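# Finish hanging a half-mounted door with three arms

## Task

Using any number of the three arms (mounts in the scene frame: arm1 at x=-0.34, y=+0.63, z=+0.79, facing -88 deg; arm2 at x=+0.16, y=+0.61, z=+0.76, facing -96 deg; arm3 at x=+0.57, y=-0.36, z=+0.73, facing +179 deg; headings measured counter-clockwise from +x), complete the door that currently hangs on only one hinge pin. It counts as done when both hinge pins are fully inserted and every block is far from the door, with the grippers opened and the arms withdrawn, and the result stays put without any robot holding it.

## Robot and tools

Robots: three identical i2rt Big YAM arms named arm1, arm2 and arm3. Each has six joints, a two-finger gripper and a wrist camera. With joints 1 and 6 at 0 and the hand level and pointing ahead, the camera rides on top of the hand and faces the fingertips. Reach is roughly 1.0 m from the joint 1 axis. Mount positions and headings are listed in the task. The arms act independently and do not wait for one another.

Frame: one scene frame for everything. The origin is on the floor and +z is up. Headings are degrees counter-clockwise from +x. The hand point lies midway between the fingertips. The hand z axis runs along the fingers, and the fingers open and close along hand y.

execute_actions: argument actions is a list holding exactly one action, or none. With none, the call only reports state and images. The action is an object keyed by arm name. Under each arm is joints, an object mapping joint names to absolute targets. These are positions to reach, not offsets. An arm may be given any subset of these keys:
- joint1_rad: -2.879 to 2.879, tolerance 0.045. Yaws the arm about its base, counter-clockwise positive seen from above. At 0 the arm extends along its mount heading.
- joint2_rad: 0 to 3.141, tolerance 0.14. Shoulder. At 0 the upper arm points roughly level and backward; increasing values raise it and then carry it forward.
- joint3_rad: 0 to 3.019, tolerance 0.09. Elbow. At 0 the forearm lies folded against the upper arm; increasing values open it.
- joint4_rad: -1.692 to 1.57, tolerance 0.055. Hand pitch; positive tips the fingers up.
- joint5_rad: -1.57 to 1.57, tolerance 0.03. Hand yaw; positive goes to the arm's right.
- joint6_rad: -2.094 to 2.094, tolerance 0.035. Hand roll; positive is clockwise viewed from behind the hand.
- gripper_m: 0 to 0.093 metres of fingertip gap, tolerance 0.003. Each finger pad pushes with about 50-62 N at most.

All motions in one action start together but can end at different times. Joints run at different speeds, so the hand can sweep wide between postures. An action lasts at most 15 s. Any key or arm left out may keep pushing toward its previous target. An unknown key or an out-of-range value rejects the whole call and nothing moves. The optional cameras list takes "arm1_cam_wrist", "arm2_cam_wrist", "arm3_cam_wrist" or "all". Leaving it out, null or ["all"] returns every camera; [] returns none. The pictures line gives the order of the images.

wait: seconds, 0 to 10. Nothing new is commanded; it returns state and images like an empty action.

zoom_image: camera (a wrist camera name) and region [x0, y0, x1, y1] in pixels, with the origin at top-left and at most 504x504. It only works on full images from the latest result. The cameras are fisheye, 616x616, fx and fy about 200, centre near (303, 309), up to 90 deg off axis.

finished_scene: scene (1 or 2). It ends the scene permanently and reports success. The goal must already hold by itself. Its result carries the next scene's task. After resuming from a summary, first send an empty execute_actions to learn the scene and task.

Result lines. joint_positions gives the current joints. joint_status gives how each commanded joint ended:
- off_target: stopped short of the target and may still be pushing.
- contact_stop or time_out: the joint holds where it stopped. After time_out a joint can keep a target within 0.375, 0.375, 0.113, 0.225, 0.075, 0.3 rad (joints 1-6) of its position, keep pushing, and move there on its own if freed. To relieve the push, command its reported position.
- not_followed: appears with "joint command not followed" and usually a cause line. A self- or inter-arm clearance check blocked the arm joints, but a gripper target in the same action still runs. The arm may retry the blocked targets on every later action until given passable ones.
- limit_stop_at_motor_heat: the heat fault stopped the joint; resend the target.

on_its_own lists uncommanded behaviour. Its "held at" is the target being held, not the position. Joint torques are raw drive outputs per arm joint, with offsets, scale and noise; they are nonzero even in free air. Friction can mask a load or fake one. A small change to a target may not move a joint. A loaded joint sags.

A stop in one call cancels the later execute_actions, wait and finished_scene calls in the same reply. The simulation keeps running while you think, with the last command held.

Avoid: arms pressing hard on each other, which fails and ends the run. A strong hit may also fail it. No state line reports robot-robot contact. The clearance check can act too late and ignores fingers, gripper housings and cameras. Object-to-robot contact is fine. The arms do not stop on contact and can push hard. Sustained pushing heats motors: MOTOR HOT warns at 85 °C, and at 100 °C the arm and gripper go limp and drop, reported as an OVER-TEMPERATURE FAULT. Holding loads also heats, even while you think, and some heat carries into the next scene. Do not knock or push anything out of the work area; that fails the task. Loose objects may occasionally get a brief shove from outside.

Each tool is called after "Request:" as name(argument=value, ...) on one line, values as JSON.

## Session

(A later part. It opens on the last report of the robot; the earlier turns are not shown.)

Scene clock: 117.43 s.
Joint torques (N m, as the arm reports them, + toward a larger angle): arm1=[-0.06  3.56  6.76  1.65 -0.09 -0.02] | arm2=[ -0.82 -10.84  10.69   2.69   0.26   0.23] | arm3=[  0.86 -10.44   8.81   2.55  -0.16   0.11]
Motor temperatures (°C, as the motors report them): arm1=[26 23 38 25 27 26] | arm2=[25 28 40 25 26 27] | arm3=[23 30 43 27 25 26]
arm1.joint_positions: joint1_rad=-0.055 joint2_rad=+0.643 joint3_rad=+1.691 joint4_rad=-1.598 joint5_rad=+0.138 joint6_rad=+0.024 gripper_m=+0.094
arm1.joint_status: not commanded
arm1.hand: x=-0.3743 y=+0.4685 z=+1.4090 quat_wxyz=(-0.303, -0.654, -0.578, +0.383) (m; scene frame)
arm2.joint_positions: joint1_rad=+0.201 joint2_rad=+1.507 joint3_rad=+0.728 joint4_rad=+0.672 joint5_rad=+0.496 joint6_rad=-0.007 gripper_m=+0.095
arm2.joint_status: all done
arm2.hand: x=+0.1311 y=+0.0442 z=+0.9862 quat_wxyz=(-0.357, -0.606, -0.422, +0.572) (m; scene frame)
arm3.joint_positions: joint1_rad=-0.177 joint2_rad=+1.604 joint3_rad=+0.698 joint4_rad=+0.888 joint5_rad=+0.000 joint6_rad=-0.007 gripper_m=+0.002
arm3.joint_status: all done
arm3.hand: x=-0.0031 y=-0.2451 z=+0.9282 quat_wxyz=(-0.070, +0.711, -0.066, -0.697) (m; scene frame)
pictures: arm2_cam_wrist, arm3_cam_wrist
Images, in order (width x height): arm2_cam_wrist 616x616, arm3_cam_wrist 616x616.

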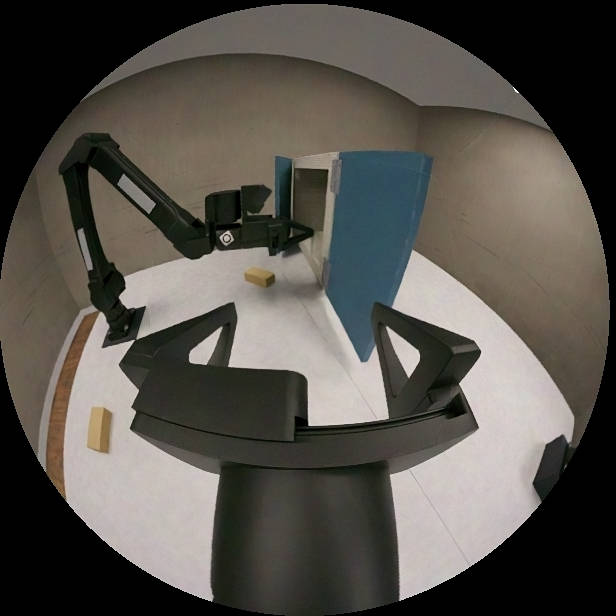

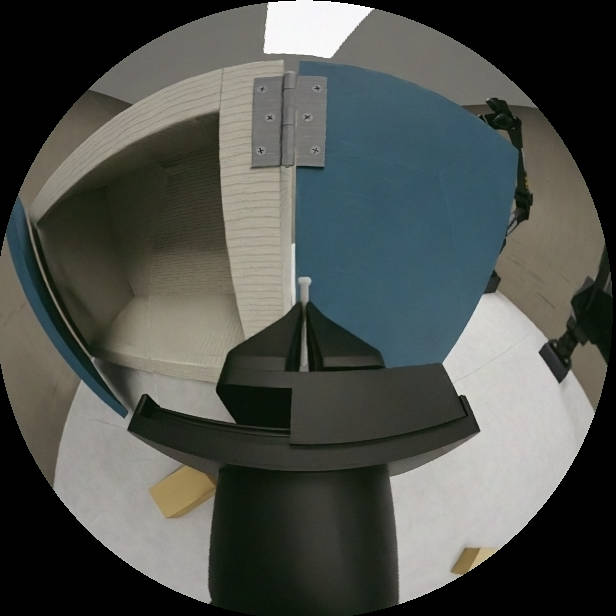

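Request:
execute_actions(actions=[{"arm3":{"joints":{"joint1_rad":-0.148,"joint4_rad":0.93}}}], cameras=["arm2_cam_wrist","arm3_cam_wrist"])

Request:
zoom_image(camera="arm2_cam_wrist", region=[260, 190, 380, 310])

Request:
zoom_image(camera="arm3_cam_wrist", region=[240, 220, 360, 400])

Scene clock: 124.57 s.
Joint torques (N m, as the arm reports them, + toward a larger angle): arm1=[-0.33  3.56  6.75  1.64 -0.08 -0.03] | arm2=[ -0.45 -10.8   10.77   2.76   0.27   0.18] | arm3=[  0.89 -10.4    8.87   2.54  -0.13   0.12]
Motor temperatures (°C, as the motors report them): arm1=[26 23 38 25 27 26] | arm2=[25 28 40 25 26 27] | arm3=[23 30 43 27 25 26]
arm1.joint_positions: joint1_rad=-0.055 joint2_rad=+0.643 joint3_rad=+1.691 joint4_rad=-1.598 joint5_rad=+0.138 joint6_rad=+0.024 gripper_m=+0.094
arm1.joint_status: not commanded
arm1.hand: x=-0.3743 y=+0.4685 z=+1.4090 quat_wxyz=(-0.303, -0.654, -0.578, +0.383) (m; scene frame)
arm2.joint_positions: joint1_rad=+0.201 joint2_rad=+1.507 joint3_rad=+0.728 joint4_rad=+0.672 joint5_rad=+0.496 joint6_rad=-0.007 gripper_m=+0.095
arm2.joint_status: not commanded
arm2.hand: x=+0.1311 y=+0.0442 z=+0.9862 quat_wxyz=(-0.357, -0.606, -0.422, +0.572) (m; scene frame)
arm3.joint_positions: joint1_rad=-0.160 joint2_rad=+1.604 joint3_rad=+0.698 joint4_rad=+0.908 joint5_rad=+0.000 joint6_rad=-0.007 gripper_m=+0.002
arm3.joint_status: all done
arm3.hand: x=-0.0050 y=-0.2550 z=+0.9332 quat_wxyz=(-0.065, +0.704, -0.059, -0.705) (m; scene frame)
pictures: arm2_cam_wrist, arm3_cam_wrist
Images, in order (width x height): arm2_cam_wrist 616x616, arm3_cam_wrist 616x616.

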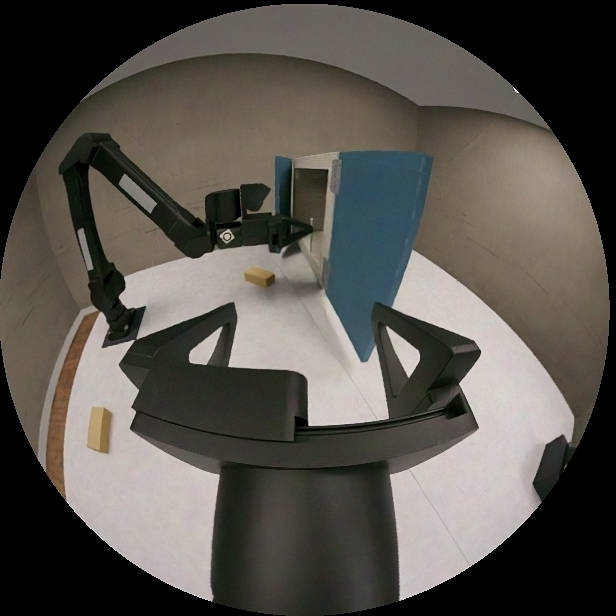

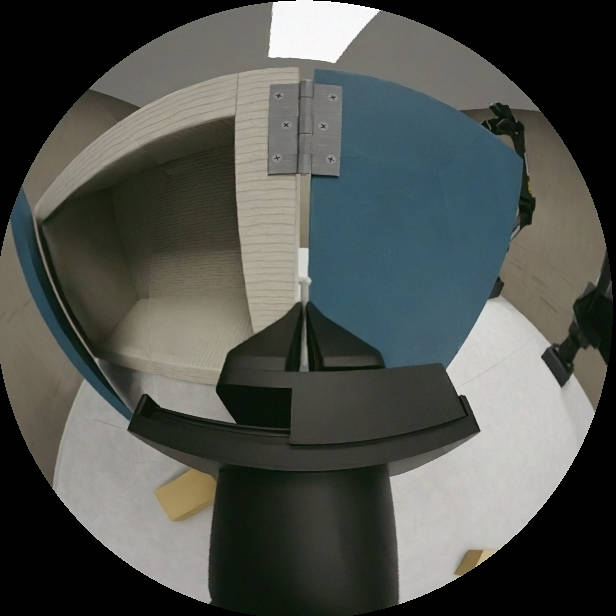

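Region (260, 190, 380, 310) of arm2_cam_wrist's 616x616 image, scaled by 4.200, with more detail than that image has.

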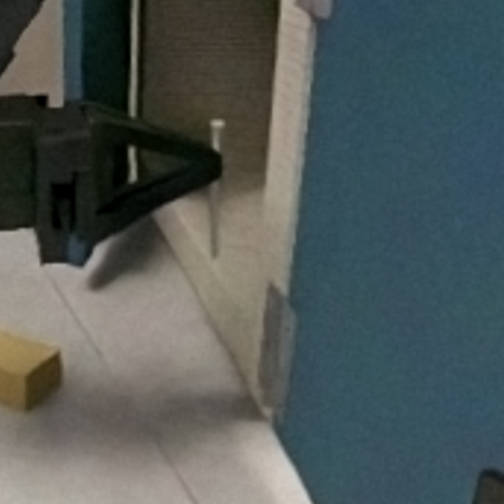

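Region (240, 220, 360, 400) of arm3_cam_wrist's 616x616 image, scaled by 2.800, with more detail than that image has.

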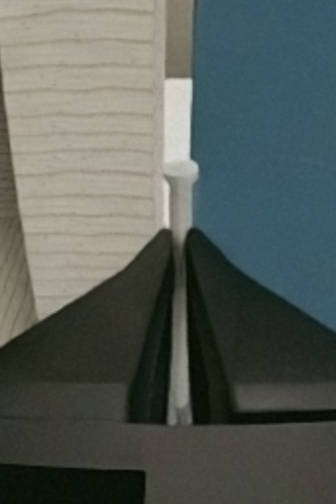

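Request:
execute_actions(actions=[{"arm3":{"joints":{"joint2_rad":1.675,"joint3_rad":0.83,"joint4_rad":0.905}},"arm2":{"joints":{"joint1_rad":0.3,"joint2_rad":1.75,"joint3_rad":0.9,"joint4_rad":0.85,"joint5_rad":0.6}}}], cameras=["arm2_cam_wrist","arm3_cam_wrist"])

Request:
zoom_image(camera="arm2_cam_wrist", region=[240, 150, 400, 310])

Scene clock: 133.43 s.
Joint torques (N m, as the arm reports them, + toward a larger angle): arm1=[-0.22  3.59  6.82  1.64 -0.09 -0.02] | arm2=[ -1.12 -13.63   9.95   2.64   0.24   0.18] | arm3=[  1.3  -11.05  10.57   1.77  -0.12   0.1 ]
Motor temperatures (°C, as the motors report them): arm1=[26 23 38 25 27 26] | arm2=[25 29 39 25 26 27] | arm3=[23 31 43 27 25 26]
arm1.joint_positions: joint1_rad=-0.055 joint2_rad=+0.643 joint3_rad=+1.691 joint4_rad=-1.598 joint5_rad=+0.138 joint6_rad=+0.024 gripper_m=+0.094
arm1.joint_status: not commanded
arm1.hand: x=-0.3743 y=+0.4685 z=+1.4090 quat_wxyz=(-0.303, -0.654, -0.578, +0.383) (m; scene frame)
arm2.joint_positions: joint1_rad=+0.306 joint2_rad=+1.751 joint3_rad=+0.877 joint4_rad=+0.824 joint5_rad=+0.596 joint6_rad=-0.007 gripper_m=+0.095
arm2.joint_status: all done
arm2.hand: x=+0.1871 y=-0.0146 z=+0.9537 quat_wxyz=(-0.375, -0.595, -0.406, +0.583) (m; scene frame)
arm3.joint_positions: joint1_rad=-0.160 joint2_rad=+1.668 joint3_rad=+0.792 joint4_rad=+0.908 joint5_rad=+0.000 joint6_rad=-0.007 gripper_m=+0.002
arm3.joint_status: all done
arm3.hand: x=-0.0371 y=-0.2493 z=+0.9422 quat_wxyz=(-0.066, +0.693, -0.058, -0.715) (m; scene frame)
pictures: arm2_cam_wrist, arm3_cam_wrist
Images, in order (width x height): arm2_cam_wrist 616x616, arm3_cam_wrist 616x616.

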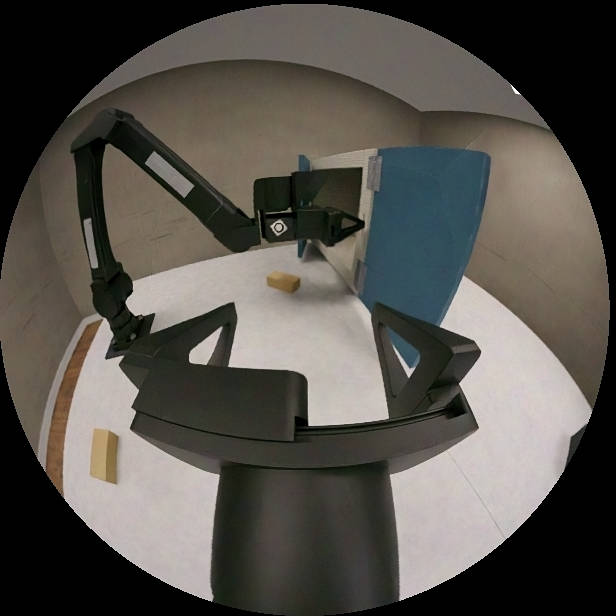

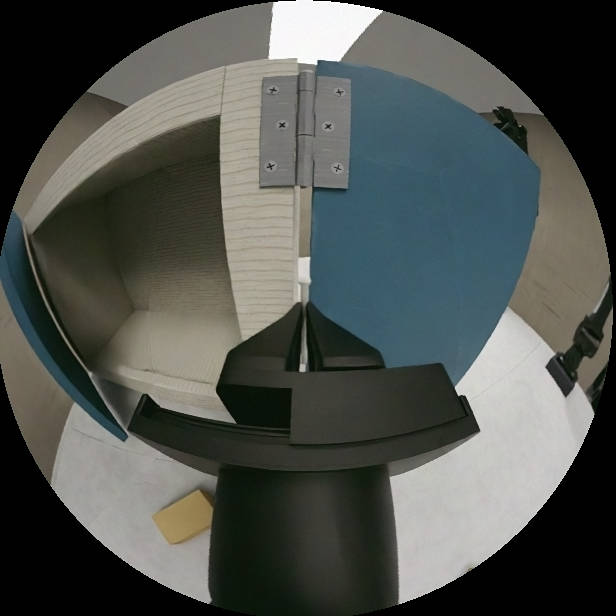

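Region (240, 150, 400, 310) of arm2_cam_wrist's 616x616 image, scaled by 3.150, with more detail than that image has.

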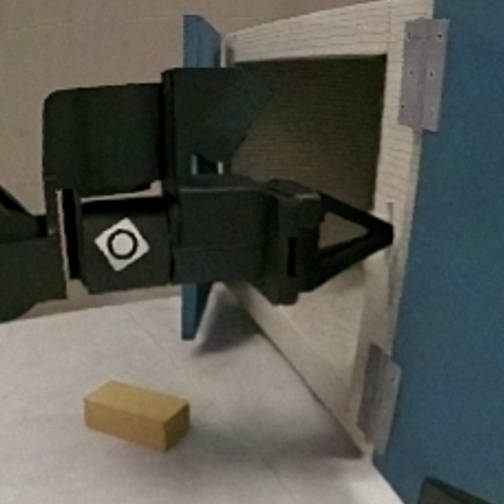

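Request:
execute_actions(actions=[{"arm3":{"joints":{"joint2_rad":1.725,"joint3_rad":0.858}}}], cameras=["arm2_cam_wrist","arm3_cam_wrist"])

Request:
zoom_image(camera="arm2_cam_wrist", region=[320, 190, 400, 310])

Scene clock: 146.77 s.
Joint torques (N m, as the arm reports them, + toward a larger angle): arm1=[-0.09  3.58  6.77  1.67 -0.09 -0.02] | arm2=[ -1.09 -13.29   9.93   2.64   0.24   0.21] | arm3=[  0.96 -10.97  10.32   1.71  -0.14   0.1 ]
Motor temperatures (°C, as the motors report them): arm1=[26 23 38 25 27 26] | arm2=[25 29 39 25 26 27] | arm3=[23 31 44 27 25 26]
arm1.joint_positions: joint1_rad=-0.055 joint2_rad=+0.643 joint3_rad=+1.691 joint4_rad=-1.598 joint5_rad=+0.138 joint6_rad=+0.024 gripper_m=+0.094
arm1.joint_status: not commanded
arm1.hand: x=-0.3743 y=+0.4685 z=+1.4090 quat_wxyz=(-0.303, -0.654, -0.578, +0.383) (m; scene frame)
arm2.joint_positions: joint1_rad=+0.306 joint2_rad=+1.751 joint3_rad=+0.877 joint4_rad=+0.824 joint5_rad=+0.596 joint6_rad=-0.007 gripper_m=+0.095
arm2.joint_status: not commanded
arm2.hand: x=+0.1871 y=-0.0146 z=+0.9537 quat_wxyz=(-0.375, -0.595, -0.406, +0.583) (m; scene frame)
arm3.joint_positions: joint1_rad=-0.160 joint2_rad=+1.715 joint3_rad=+0.819 joint4_rad=+0.908 joint5_rad=+0.000 joint6_rad=-0.007 gripper_m=+0.002
arm3.joint_status: all done
arm3.hand: x=-0.0484 y=-0.2472 z=+0.9267 quat_wxyz=(-0.065, +0.700, -0.059, -0.708) (m; scene frame)
pictures: arm2_cam_wrist, arm3_cam_wrist
Images, in order (width x height): arm2_cam_wrist 616x616, arm3_cam_wrist 616x616.

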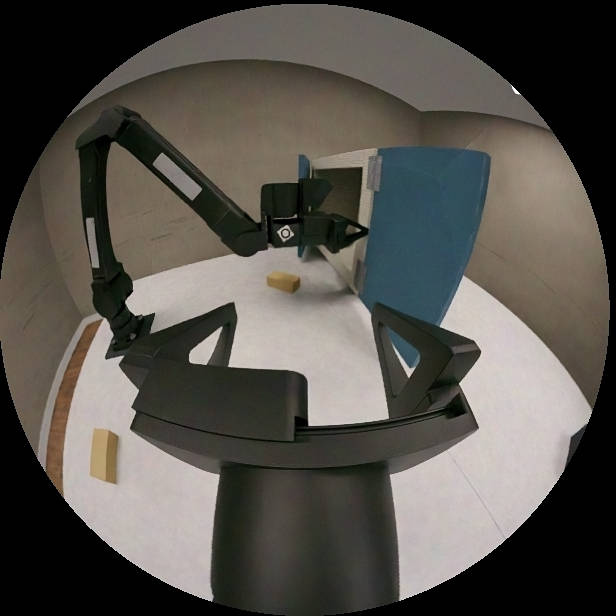

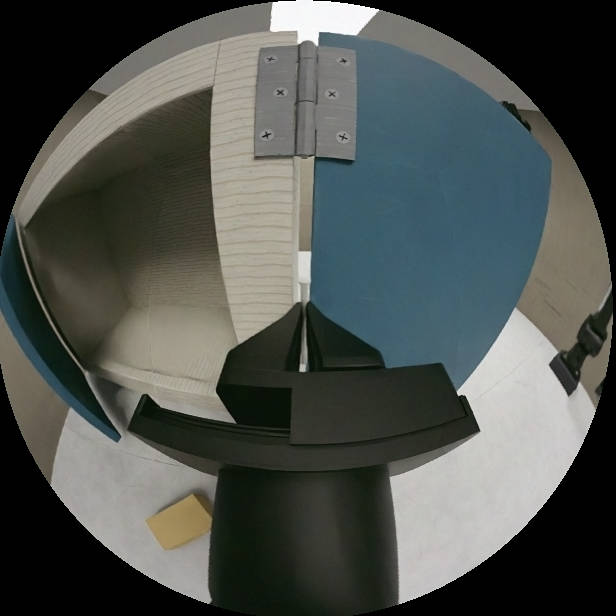

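Region (320, 190, 400, 310) of arm2_cam_wrist's 616x616 image, scaled by 4.200, with more detail than that image has.

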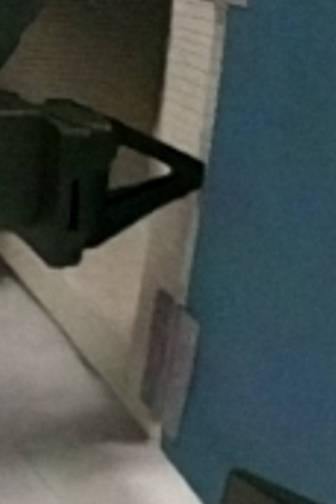

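Request:
execute_actions(actions=[{"arm3":{"joints":{"joint2_rad":1.77,"joint4_rad":0.96}}}], cameras=["arm2_cam_wrist","arm3_cam_wrist"])

Request:
zoom_image(camera="arm2_cam_wrist", region=[330, 210, 400, 300])

Scene clock: 158.90 s.
Joint torques (N m, as the arm reports them, + toward a larger angle): arm1=[-0.28  3.65  6.82  1.6  -0.08 -0.02] | arm2=[ -1.3  -13.14  10.     2.62   0.25   0.22] | arm3=[  1.47 -10.41  10.08   2.44  -0.13   0.08]
Motor temperatures (°C, as the motors report them): arm1=[26 23 38 25 27 26] | arm2=[25 30 39 25 26 27] | arm3=[23 31 45 27 25 26]
arm1.joint_positions: joint1_rad=-0.055 joint2_rad=+0.643 joint3_rad=+1.691 joint4_rad=-1.598 joint5_rad=+0.138 joint6_rad=+0.024 gripper_m=+0.094
arm1.joint_status: not commanded
arm1.hand: x=-0.3743 y=+0.4685 z=+1.4090 quat_wxyz=(-0.303, -0.654, -0.578, +0.383) (m; scene frame)
arm2.joint_positions: joint1_rad=+0.306 joint2_rad=+1.751 joint3_rad=+0.877 joint4_rad=+0.824 joint5_rad=+0.596 joint6_rad=-0.007 gripper_m=+0.095
arm2.joint_status: not commanded
arm2.hand: x=+0.1871 y=-0.0146 z=+0.9537 quat_wxyz=(-0.375, -0.595, -0.406, +0.583) (m; scene frame)
arm3.joint_positions: joint1_rad=-0.159 joint2_rad=+1.752 joint3_rad=+0.819 joint4_rad=+0.942 joint5_rad=+0.000 joint6_rad=-0.007 gripper_m=+0.002
arm3.joint_status: all done
arm3.hand: x=-0.0506 y=-0.2471 z=+0.9131 quat_wxyz=(-0.065, +0.701, -0.059, -0.707) (m; scene frame)
pictures: arm2_cam_wrist, arm3_cam_wrist
Images, in order (width x height): arm2_cam_wrist 616x616, arm3_cam_wrist 616x616.

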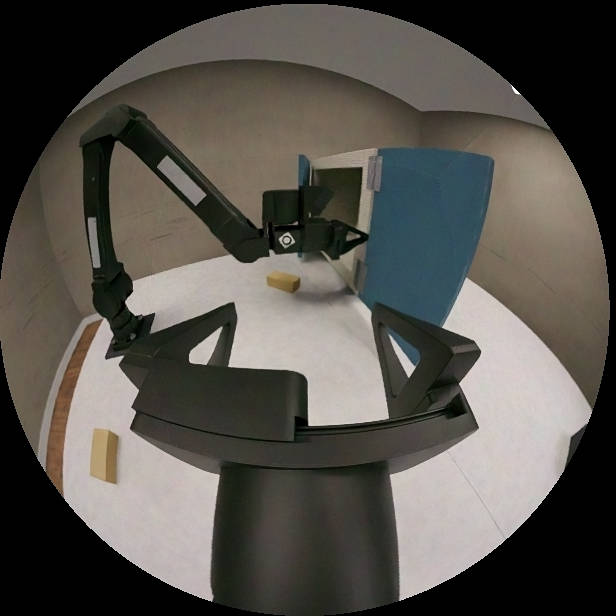

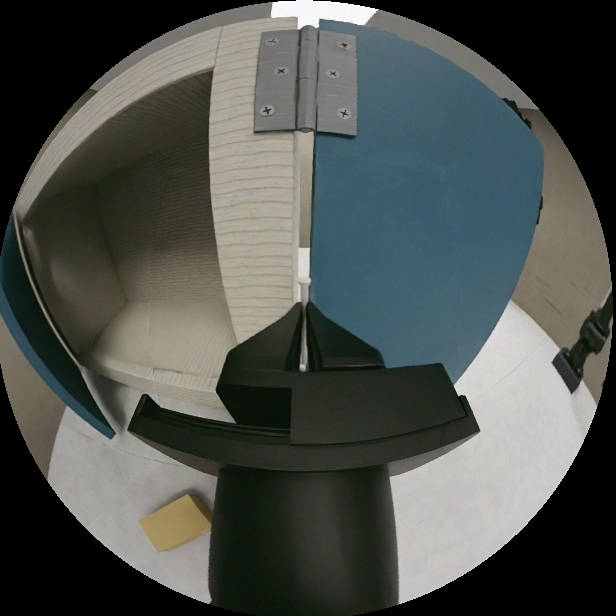

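Region (330, 210, 400, 300) of arm2_cam_wrist's 616x616 image, scaled by 5.600, with more detail than that image has.

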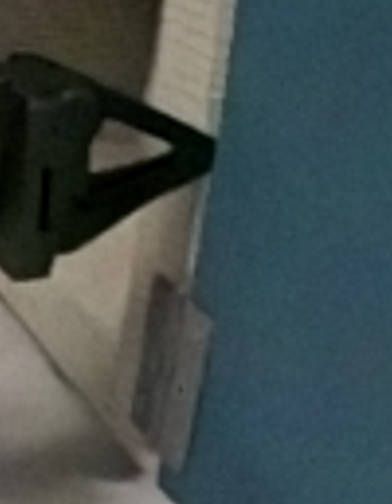

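Request:
execute_actions(actions=[{"arm2":{"joints":{"joint1_rad":0.0,"joint2_rad":0.91,"joint3_rad":0.2,"joint4_rad":0.745,"joint5_rad":0.1}}}], cameras=["arm2_cam_wrist"])

Scene clock: 166.53 s.
Joint torques (N m, as the arm reports them, + toward a larger angle): arm1=[-0.1   3.56  6.79  1.69 -0.08 -0.02] | arm2=[ 0.22 -2.6   9.5   0.95 -0.16  0.2 ] | arm3=[  1.29 -10.78  10.17   2.36  -0.12   0.1 ]
Motor temperatures (°C, as the motors report them): arm1=[26 23 38 25 27 26] | arm2=[25 30 39 25 26 27] | arm3=[23 31 45 27 25 26]
arm1.joint_positions: joint1_rad=-0.055 joint2_rad=+0.643 joint3_rad=+1.691 joint4_rad=-1.598 joint5_rad=+0.138 joint6_rad=+0.024 gripper_m=+0.094
arm1.joint_status: not commanded
arm1.hand: x=-0.3743 y=+0.4685 z=+1.4090 quat_wxyz=(-0.303, -0.654, -0.578, +0.383) (m; scene frame)
arm2.joint_positions: joint1_rad=-0.011 joint2_rad=+0.913 joint3_rad=+0.198 joint4_rad=+0.766 joint5_rad=+0.105 joint6_rad=-0.007 gripper_m=+0.095
arm2.joint_status: all done
arm2.hand: x=+0.0979 y=+0.2383 z=+0.9982 quat_wxyz=(-0.454, -0.539, -0.426, +0.567) (m; scene frame)
arm3.joint_positions: joint1_rad=-0.159 joint2_rad=+1.752 joint3_rad=+0.819 joint4_rad=+0.942 joint5_rad=+0.000 joint6_rad=-0.006 gripper_m=+0.002
arm3.joint_status: not commanded
arm3.hand: x=-0.0506 y=-0.2471 z=+0.9128 quat_wxyz=(-0.065, +0.701, -0.059, -0.707) (m; scene frame)
pictures: arm2_cam_wrist
Images, in order (width x height): arm2_cam_wrist 616x616.

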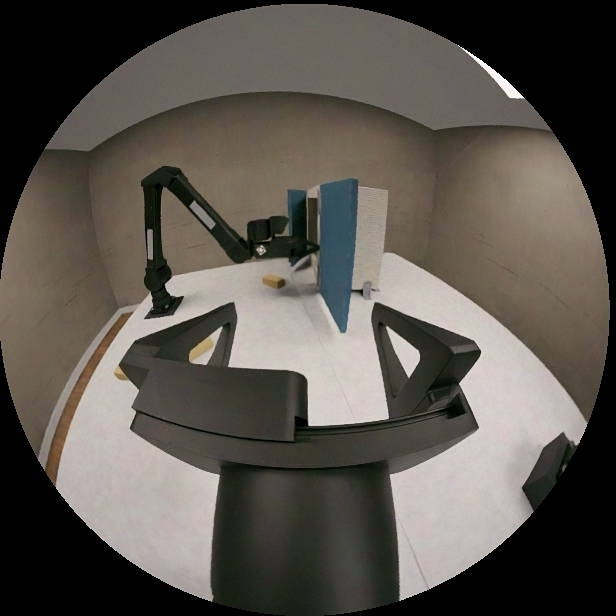

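Request:
zoom_image(camera="arm2_cam_wrist", region=[290, 190, 350, 300])

Region (290, 190, 350, 300) of arm2_cam_wrist's 616x616 image, scaled by 4.582, with more detail than that image has; it fills the left 275 columns of this view, and the rest is white.

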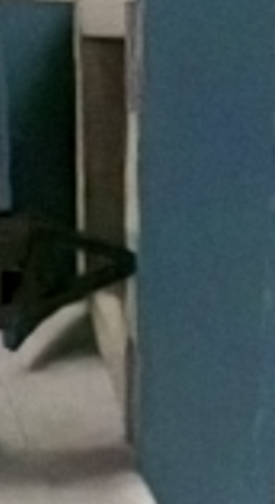

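Request:
execute_actions(actions=[{"arm3":{"joints":{"joint2_rad":1.81,"joint4_rad":1.0}},"arm2":{"joints":{"joint1_rad":0.15,"joint2_rad":1.3,"joint3_rad":0.5,"joint4_rad":0.8,"joint5_rad":0.3}}}], cameras=["arm2_cam_wrist","arm3_cam_wrist"])

Request:
zoom_image(camera="arm2_cam_wrist", region=[300, 200, 400, 320])

Scene clock: 174.23 s.
Joint torques (N m, as the arm reports them, + toward a larger angle): arm1=[-0.2   3.71  6.82  1.64 -0.09 -0.02] | arm2=[-0.3  -6.34 10.93  2.62  0.23  0.15] | arm3=[ 0.74 -9.9   9.87  2.06 -0.14  0.06]
Motor temperatures (°C, as the motors report them): arm1=[26 23 38 25 27 26] | arm2=[25 29 39 25 26 27] | arm3=[23 31 45 27 25 26]
arm1.joint_positions: joint1_rad=-0.055 joint2_rad=+0.643 joint3_rad=+1.691 joint4_rad=-1.598 joint5_rad=+0.138 joint6_rad=+0.024 gripper_m=+0.094
arm1.joint_status: not commanded
arm1.hand: x=-0.3743 y=+0.4685 z=+1.4090 quat_wxyz=(-0.303, -0.654, -0.578, +0.383) (m; scene frame)
arm2.joint_positions: joint1_rad=+0.146 joint2_rad=+1.294 joint3_rad=+0.474 joint4_rad=+0.776 joint5_rad=+0.296 joint6_rad=-0.007 gripper_m=+0.095
arm2.joint_status: all done
arm2.hand: x=+0.1284 y=+0.1266 z=+0.9885 quat_wxyz=(-0.419, -0.569, -0.443, +0.552) (m; scene frame)
arm3.joint_positions: joint1_rad=-0.157 joint2_rad=+1.782 joint3_rad=+0.819 joint4_rad=+0.994 joint5_rad=+0.000 joint6_rad=-0.004 gripper_m=+0.002
arm3.joint_status: all done
arm3.hand: x=-0.0522 y=-0.2483 z=+0.9074 quat_wxyz=(-0.064, +0.694, -0.059, -0.715) (m; scene frame)
pictures: arm2_cam_wrist, arm3_cam_wrist
Images, in order (width x height): arm2_cam_wrist 616x616, arm3_cam_wrist 616x616.

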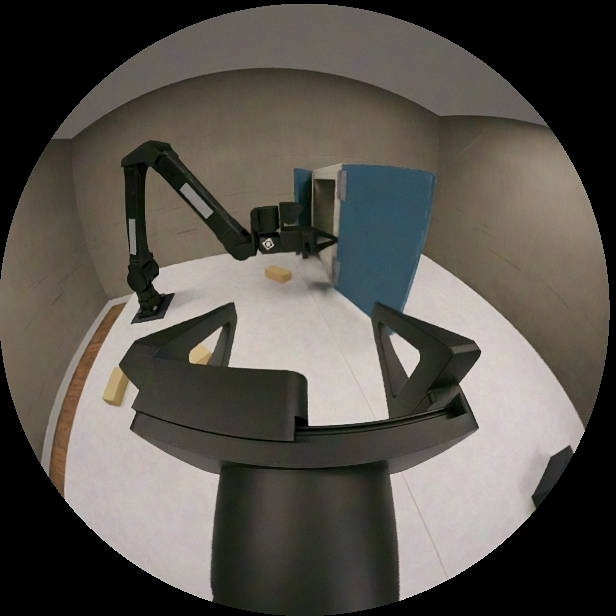

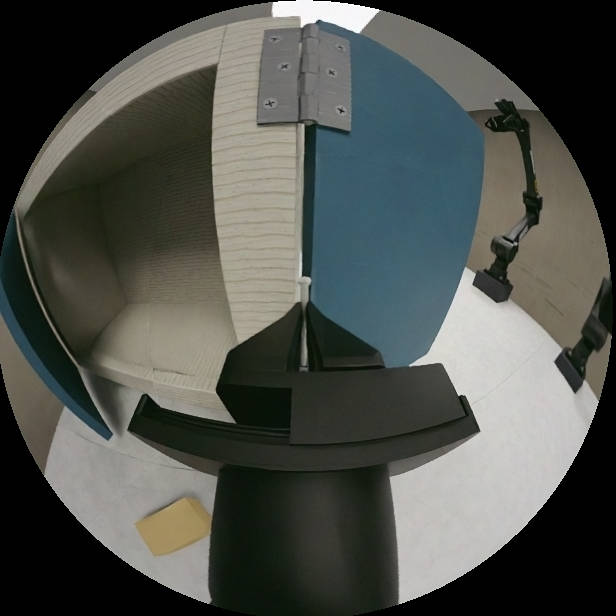

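Region (300, 200, 400, 320) of arm2_cam_wrist's 616x616 image, scaled by 4.200, with more detail than that image has.

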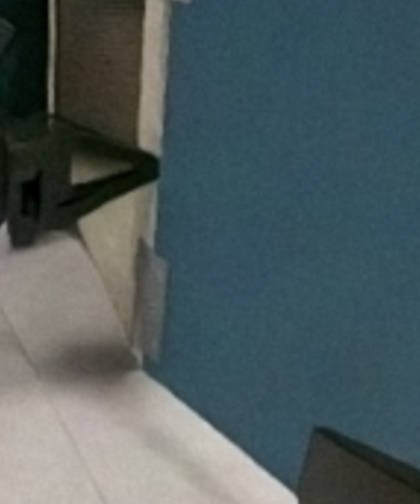

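Request:
execute_actions(actions=[{"arm3":{"joints":{"joint2_rad":1.745,"joint4_rad":0.96}},"arm2":{"joints":{"joint1_rad":0.3,"joint2_rad":1.75,"joint3_rad":0.9,"joint4_rad":0.8,"joint5_rad":0.65}}}], cameras=["arm2_cam_wrist","arm3_cam_wrist"])

Request:
zoom_image(camera="arm2_cam_wrist", region=[310, 180, 410, 300])

Scene clock: 182.37 s.
Joint torques (N m, as the arm reports them, + toward a larger angle): arm1=[-0.35  3.61  6.79  1.64 -0.09 -0.03] | arm2=[ -0.81 -12.62  11.34   2.56   0.27   0.22] | arm3=[  0.77 -13.86   9.92   1.51  -0.15   0.1 ]
Motor temperatures (°C, as the motors report them): arm1=[26 23 38 25 27 26] | arm2=[25 29 39 25 26 27] | arm3=[23 31 45 27 25 26]
arm1.joint_positions: joint1_rad=-0.055 joint2_rad=+0.643 joint3_rad=+1.691 joint4_rad=-1.598 joint5_rad=+0.138 joint6_rad=+0.024 gripper_m=+0.094
arm1.joint_status: not commanded
arm1.hand: x=-0.3743 y=+0.4685 z=+1.4090 quat_wxyz=(-0.303, -0.654, -0.578, +0.383) (m; scene frame)
arm2.joint_positions: joint1_rad=+0.304 joint2_rad=+1.745 joint3_rad=+0.860 joint4_rad=+0.776 joint5_rad=+0.646 joint6_rad=-0.007 gripper_m=+0.095
arm2.joint_status: all done
arm2.hand: x=+0.1770 y=-0.0048 z=+0.9394 quat_wxyz=(-0.340, -0.612, -0.410, +0.585) (m; scene frame)
arm3.joint_positions: joint1_rad=-0.157 joint2_rad=+1.768 joint3_rad=+0.819 joint4_rad=+0.970 joint5_rad=+0.000 joint6_rad=-0.004 gripper_m=+0.002
arm3.joint_status: all done
arm3.hand: x=-0.0516 y=-0.2484 z=+0.9098 quat_wxyz=(-0.063, +0.697, -0.059, -0.711) (m; scene frame)
pictures: arm2_cam_wrist, arm3_cam_wrist
Images, in order (width x height): arm2_cam_wrist 616x616, arm3_cam_wrist 616x616.

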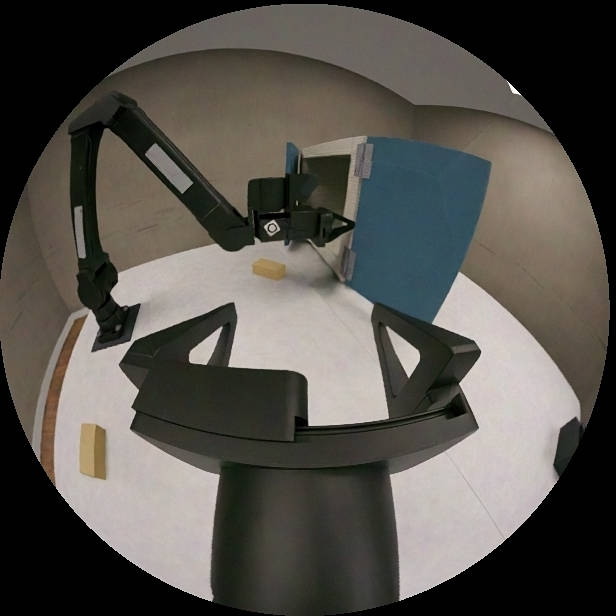

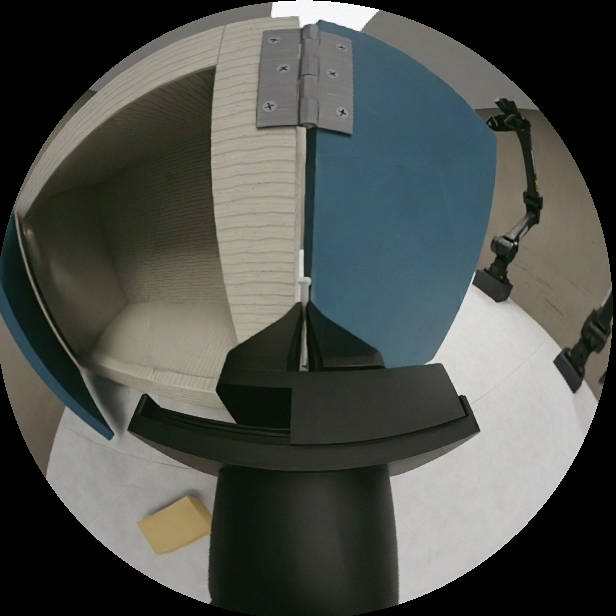

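Region (310, 180, 410, 300) of arm2_cam_wrist's 616x616 image, scaled by 4.200, with more detail than that image has.

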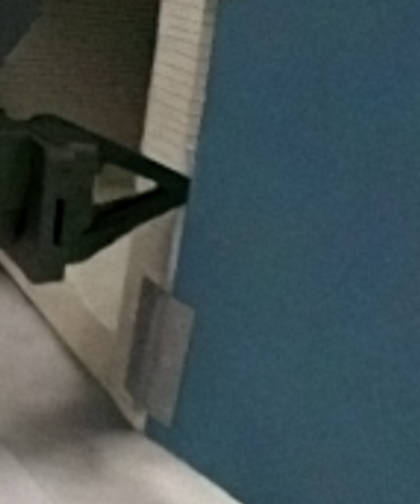

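Request:
execute_actions(actions=[{"arm3":{"joints":{"joint2_rad":1.715,"joint3_rad":0.79,"joint4_rad":0.94}}}], cameras=["arm2_cam_wrist","arm3_cam_wrist"])

Request:
zoom_image(camera="arm2_cam_wrist", region=[310, 180, 410, 300])

Scene clock: 191.47 s.
Joint torques (N m, as the arm reports them, + toward a larger angle): arm1=[-0.2   3.62  6.79  1.65 -0.09 -0.02] | arm2=[ -0.75 -12.32  11.39   2.65   0.27   0.19] | arm3=[  0.96 -12.83   6.68   1.46  -0.14   0.09]
Motor temperatures (°C, as the motors report them): arm1=[26 23 38 25 27 26] | arm2=[25 29 39 25 26 27] | arm3=[23 32 45 27 25 26]
arm1.joint_positions: joint1_rad=-0.055 joint2_rad=+0.643 joint3_rad=+1.691 joint4_rad=-1.598 joint5_rad=+0.138 joint6_rad=+0.024 gripper_m=+0.094
arm1.joint_status: not commanded
arm1.hand: x=-0.3743 y=+0.4685 z=+1.4090 quat_wxyz=(-0.303, -0.654, -0.578, +0.383) (m; scene frame)
arm2.joint_positions: joint1_rad=+0.304 joint2_rad=+1.745 joint3_rad=+0.860 joint4_rad=+0.776 joint5_rad=+0.646 joint6_rad=-0.007 gripper_m=+0.095
arm2.joint_status: not commanded
arm2.hand: x=+0.1770 y=-0.0048 z=+0.9394 quat_wxyz=(-0.340, -0.612, -0.410, +0.585) (m; scene frame)
arm3.joint_positions: joint1_rad=-0.157 joint2_rad=+1.731 joint3_rad=+0.793 joint4_rad=+0.949 joint5_rad=+0.000 joint6_rad=-0.004 gripper_m=+0.002
arm3.joint_status: all done
arm3.hand: x=-0.0420 y=-0.2500 z=+0.9152 quat_wxyz=(-0.063, +0.700, -0.059, -0.708) (m; scene frame)
pictures: arm2_cam_wrist, arm3_cam_wrist
Images, in order (width x height): arm2_cam_wrist 616x616, arm3_cam_wrist 616x616.

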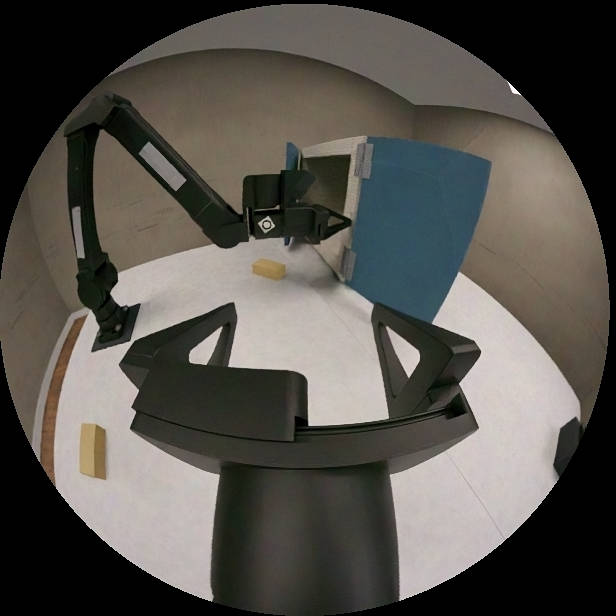

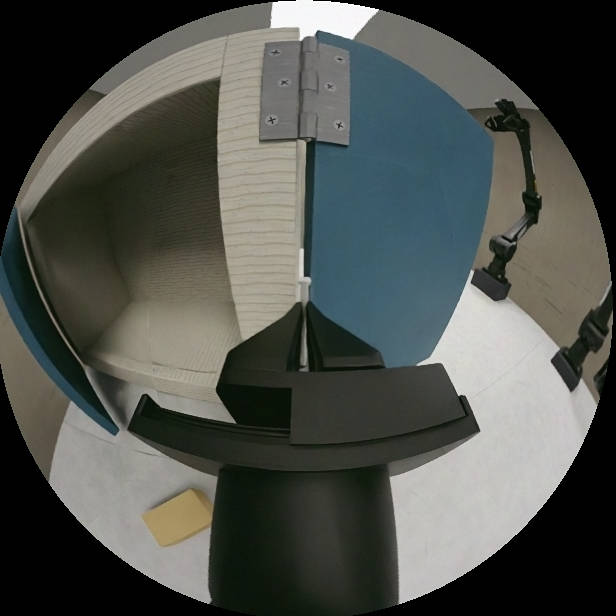

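Region (310, 180, 410, 300) of arm2_cam_wrist's 616x616 image, scaled by 4.200, with more detail than that image has.

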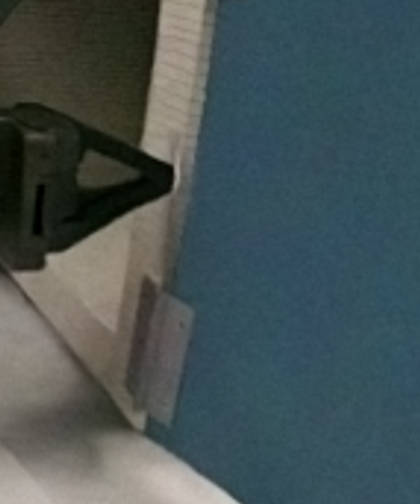

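Request:
execute_actions(actions=[{"arm3":{"joints":{"joint2_rad":1.79,"joint4_rad":0.995}}}], cameras=["arm2_cam_wrist","arm3_cam_wrist"])

Request:
zoom_image(camera="arm2_cam_wrist", region=[320, 200, 390, 300])

Scene clock: 195.97 s.
Joint torques (N m, as the arm reports them, + toward a larger angle): arm1=[-0.11  3.73  6.82  1.7  -0.08 -0.01] | arm2=[ -0.4  -12.84  11.34   2.6    0.29   0.21] | arm3=[  1.09 -10.17   6.25   2.09  -0.14   0.06]
Motor temperatures (°C, as the motors report them): arm1=[26 23 38 25 27 26] | arm2=[25 29 40 25 26 27] | arm3=[23 32 44 27 25 26]
arm1.joint_positions: joint1_rad=-0.055 joint2_rad=+0.643 joint3_rad=+1.691 joint4_rad=-1.598 joint5_rad=+0.138 joint6_rad=+0.024 gripper_m=+0.094
arm1.joint_status: not commanded
arm1.hand: x=-0.3743 y=+0.4685 z=+1.4090 quat_wxyz=(-0.303, -0.654, -0.578, +0.383) (m; scene frame)
arm2.joint_positions: joint1_rad=+0.304 joint2_rad=+1.745 joint3_rad=+0.860 joint4_rad=+0.776 joint5_rad=+0.646 joint6_rad=-0.007 gripper_m=+0.095
arm2.joint_status: not commanded
arm2.hand: x=+0.1770 y=-0.0048 z=+0.9394 quat_wxyz=(-0.340, -0.612, -0.410, +0.585) (m; scene frame)
arm3.joint_positions: joint1_rad=-0.157 joint2_rad=+1.765 joint3_rad=+0.793 joint4_rad=+0.988 joint5_rad=+0.000 joint6_rad=-0.004 gripper_m=+0.002
arm3.joint_status: all done
arm3.hand: x=-0.0436 y=-0.2498 z=+0.9045 quat_wxyz=(-0.063, +0.699, -0.059, -0.710) (m; scene frame)
pictures: arm2_cam_wrist, arm3_cam_wrist
Images, in order (width x height): arm2_cam_wrist 616x616, arm3_cam_wrist 616x616.

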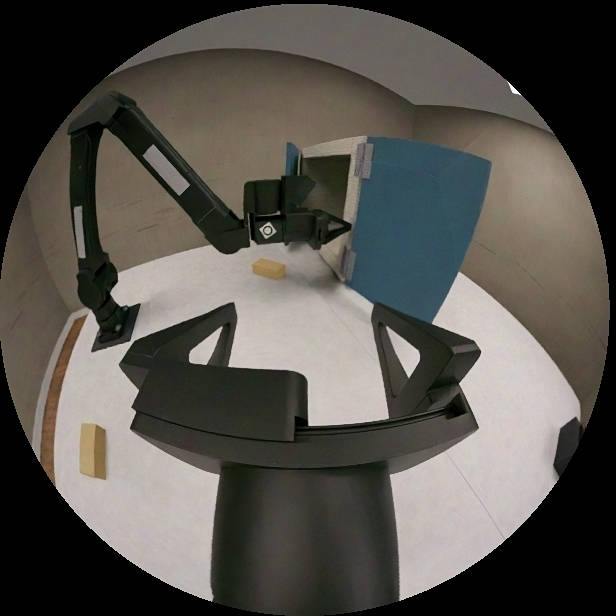

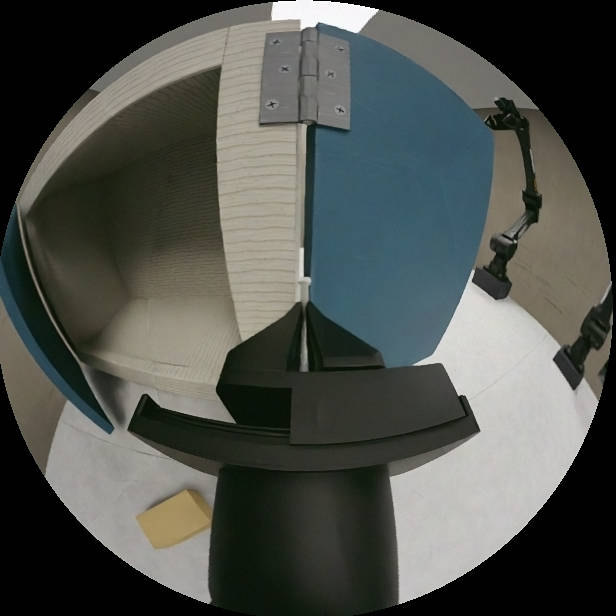

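Region (320, 200, 390, 300) of arm2_cam_wrist's 616x616 image, scaled by 5.040, with more detail than that image has; it fills the left 353 columns of this view, and the rest is white.

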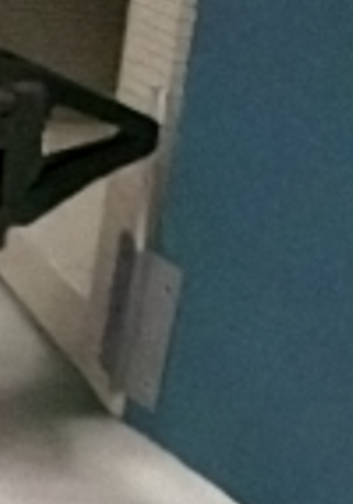

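Request:
execute_actions(actions=[{"arm3":{"joints":{"joint2_rad":1.83,"joint4_rad":1.03}}}], cameras=["arm2_cam_wrist","arm3_cam_wrist"])

Request:
zoom_image(camera="arm2_cam_wrist", region=[320, 200, 390, 300])

Scene clock: 201.83 s.
Joint torques (N m, as the arm reports them, + toward a larger angle): arm1=[-0.16  3.67  6.76  1.64 -0.11 -0.02] | arm2=[ -0.69 -12.3   11.44   2.67   0.25   0.17] | arm3=[ 0.89 -8.37  6.09  1.62 -0.14  0.12]
Motor temperatures (°C, as the motors report them): arm1=[26 23 38 25 27 26] | arm2=[25 30 40 25 26 27] | arm3=[23 32 43 27 25 26]
arm1.joint_positions: joint1_rad=-0.055 joint2_rad=+0.643 joint3_rad=+1.691 joint4_rad=-1.598 joint5_rad=+0.138 joint6_rad=+0.024 gripper_m=+0.094
arm1.joint_status: not commanded
arm1.hand: x=-0.3743 y=+0.4685 z=+1.4090 quat_wxyz=(-0.303, -0.654, -0.578, +0.383) (m; scene frame)
arm2.joint_positions: joint1_rad=+0.304 joint2_rad=+1.745 joint3_rad=+0.860 joint4_rad=+0.776 joint5_rad=+0.646 joint6_rad=-0.007 gripper_m=+0.095
arm2.joint_status: not commanded
arm2.hand: x=+0.1770 y=-0.0048 z=+0.9394 quat_wxyz=(-0.340, -0.612, -0.410, +0.585) (m; scene frame)
arm3.joint_positions: joint1_rad=-0.157 joint2_rad=+1.786 joint3_rad=+0.793 joint4_rad=+1.035 joint5_rad=+0.000 joint6_rad=-0.004 gripper_m=+0.002
arm3.joint_status: all done
arm3.hand: x=-0.0443 y=-0.2496 z=+0.9035 quat_wxyz=(-0.064, +0.689, -0.058, -0.719) (m; scene frame)
pictures: arm2_cam_wrist, arm3_cam_wrist
Images, in order (width x height): arm2_cam_wrist 616x616, arm3_cam_wrist 616x616.

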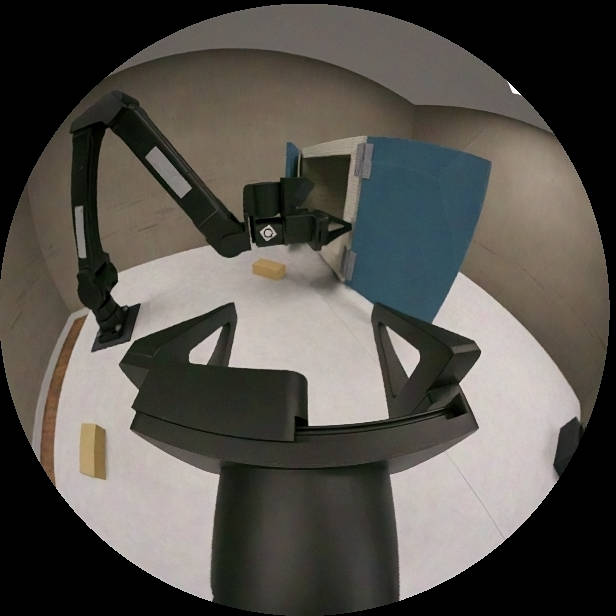

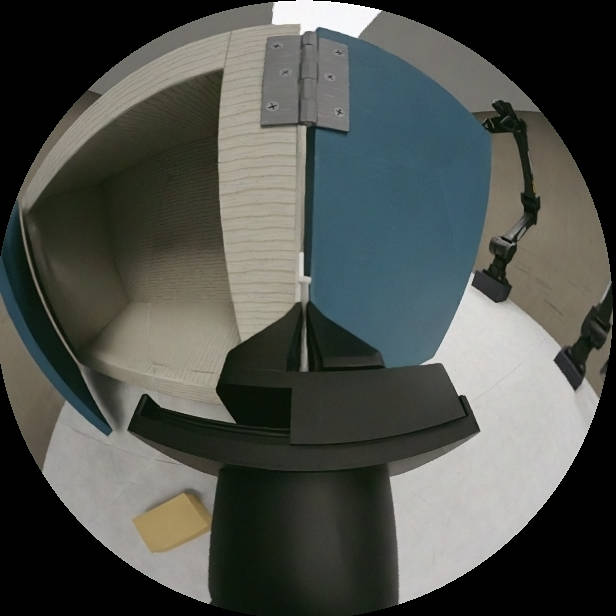

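Region (320, 200, 390, 300) of arm2_cam_wrist's 616x616 image, scaled by 5.040, with more detail than that image has; it fills the left 353 columns of this view, and the rest is white.

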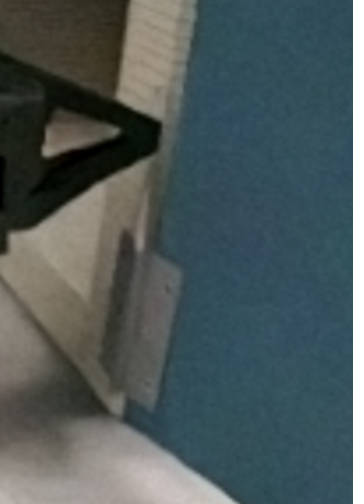

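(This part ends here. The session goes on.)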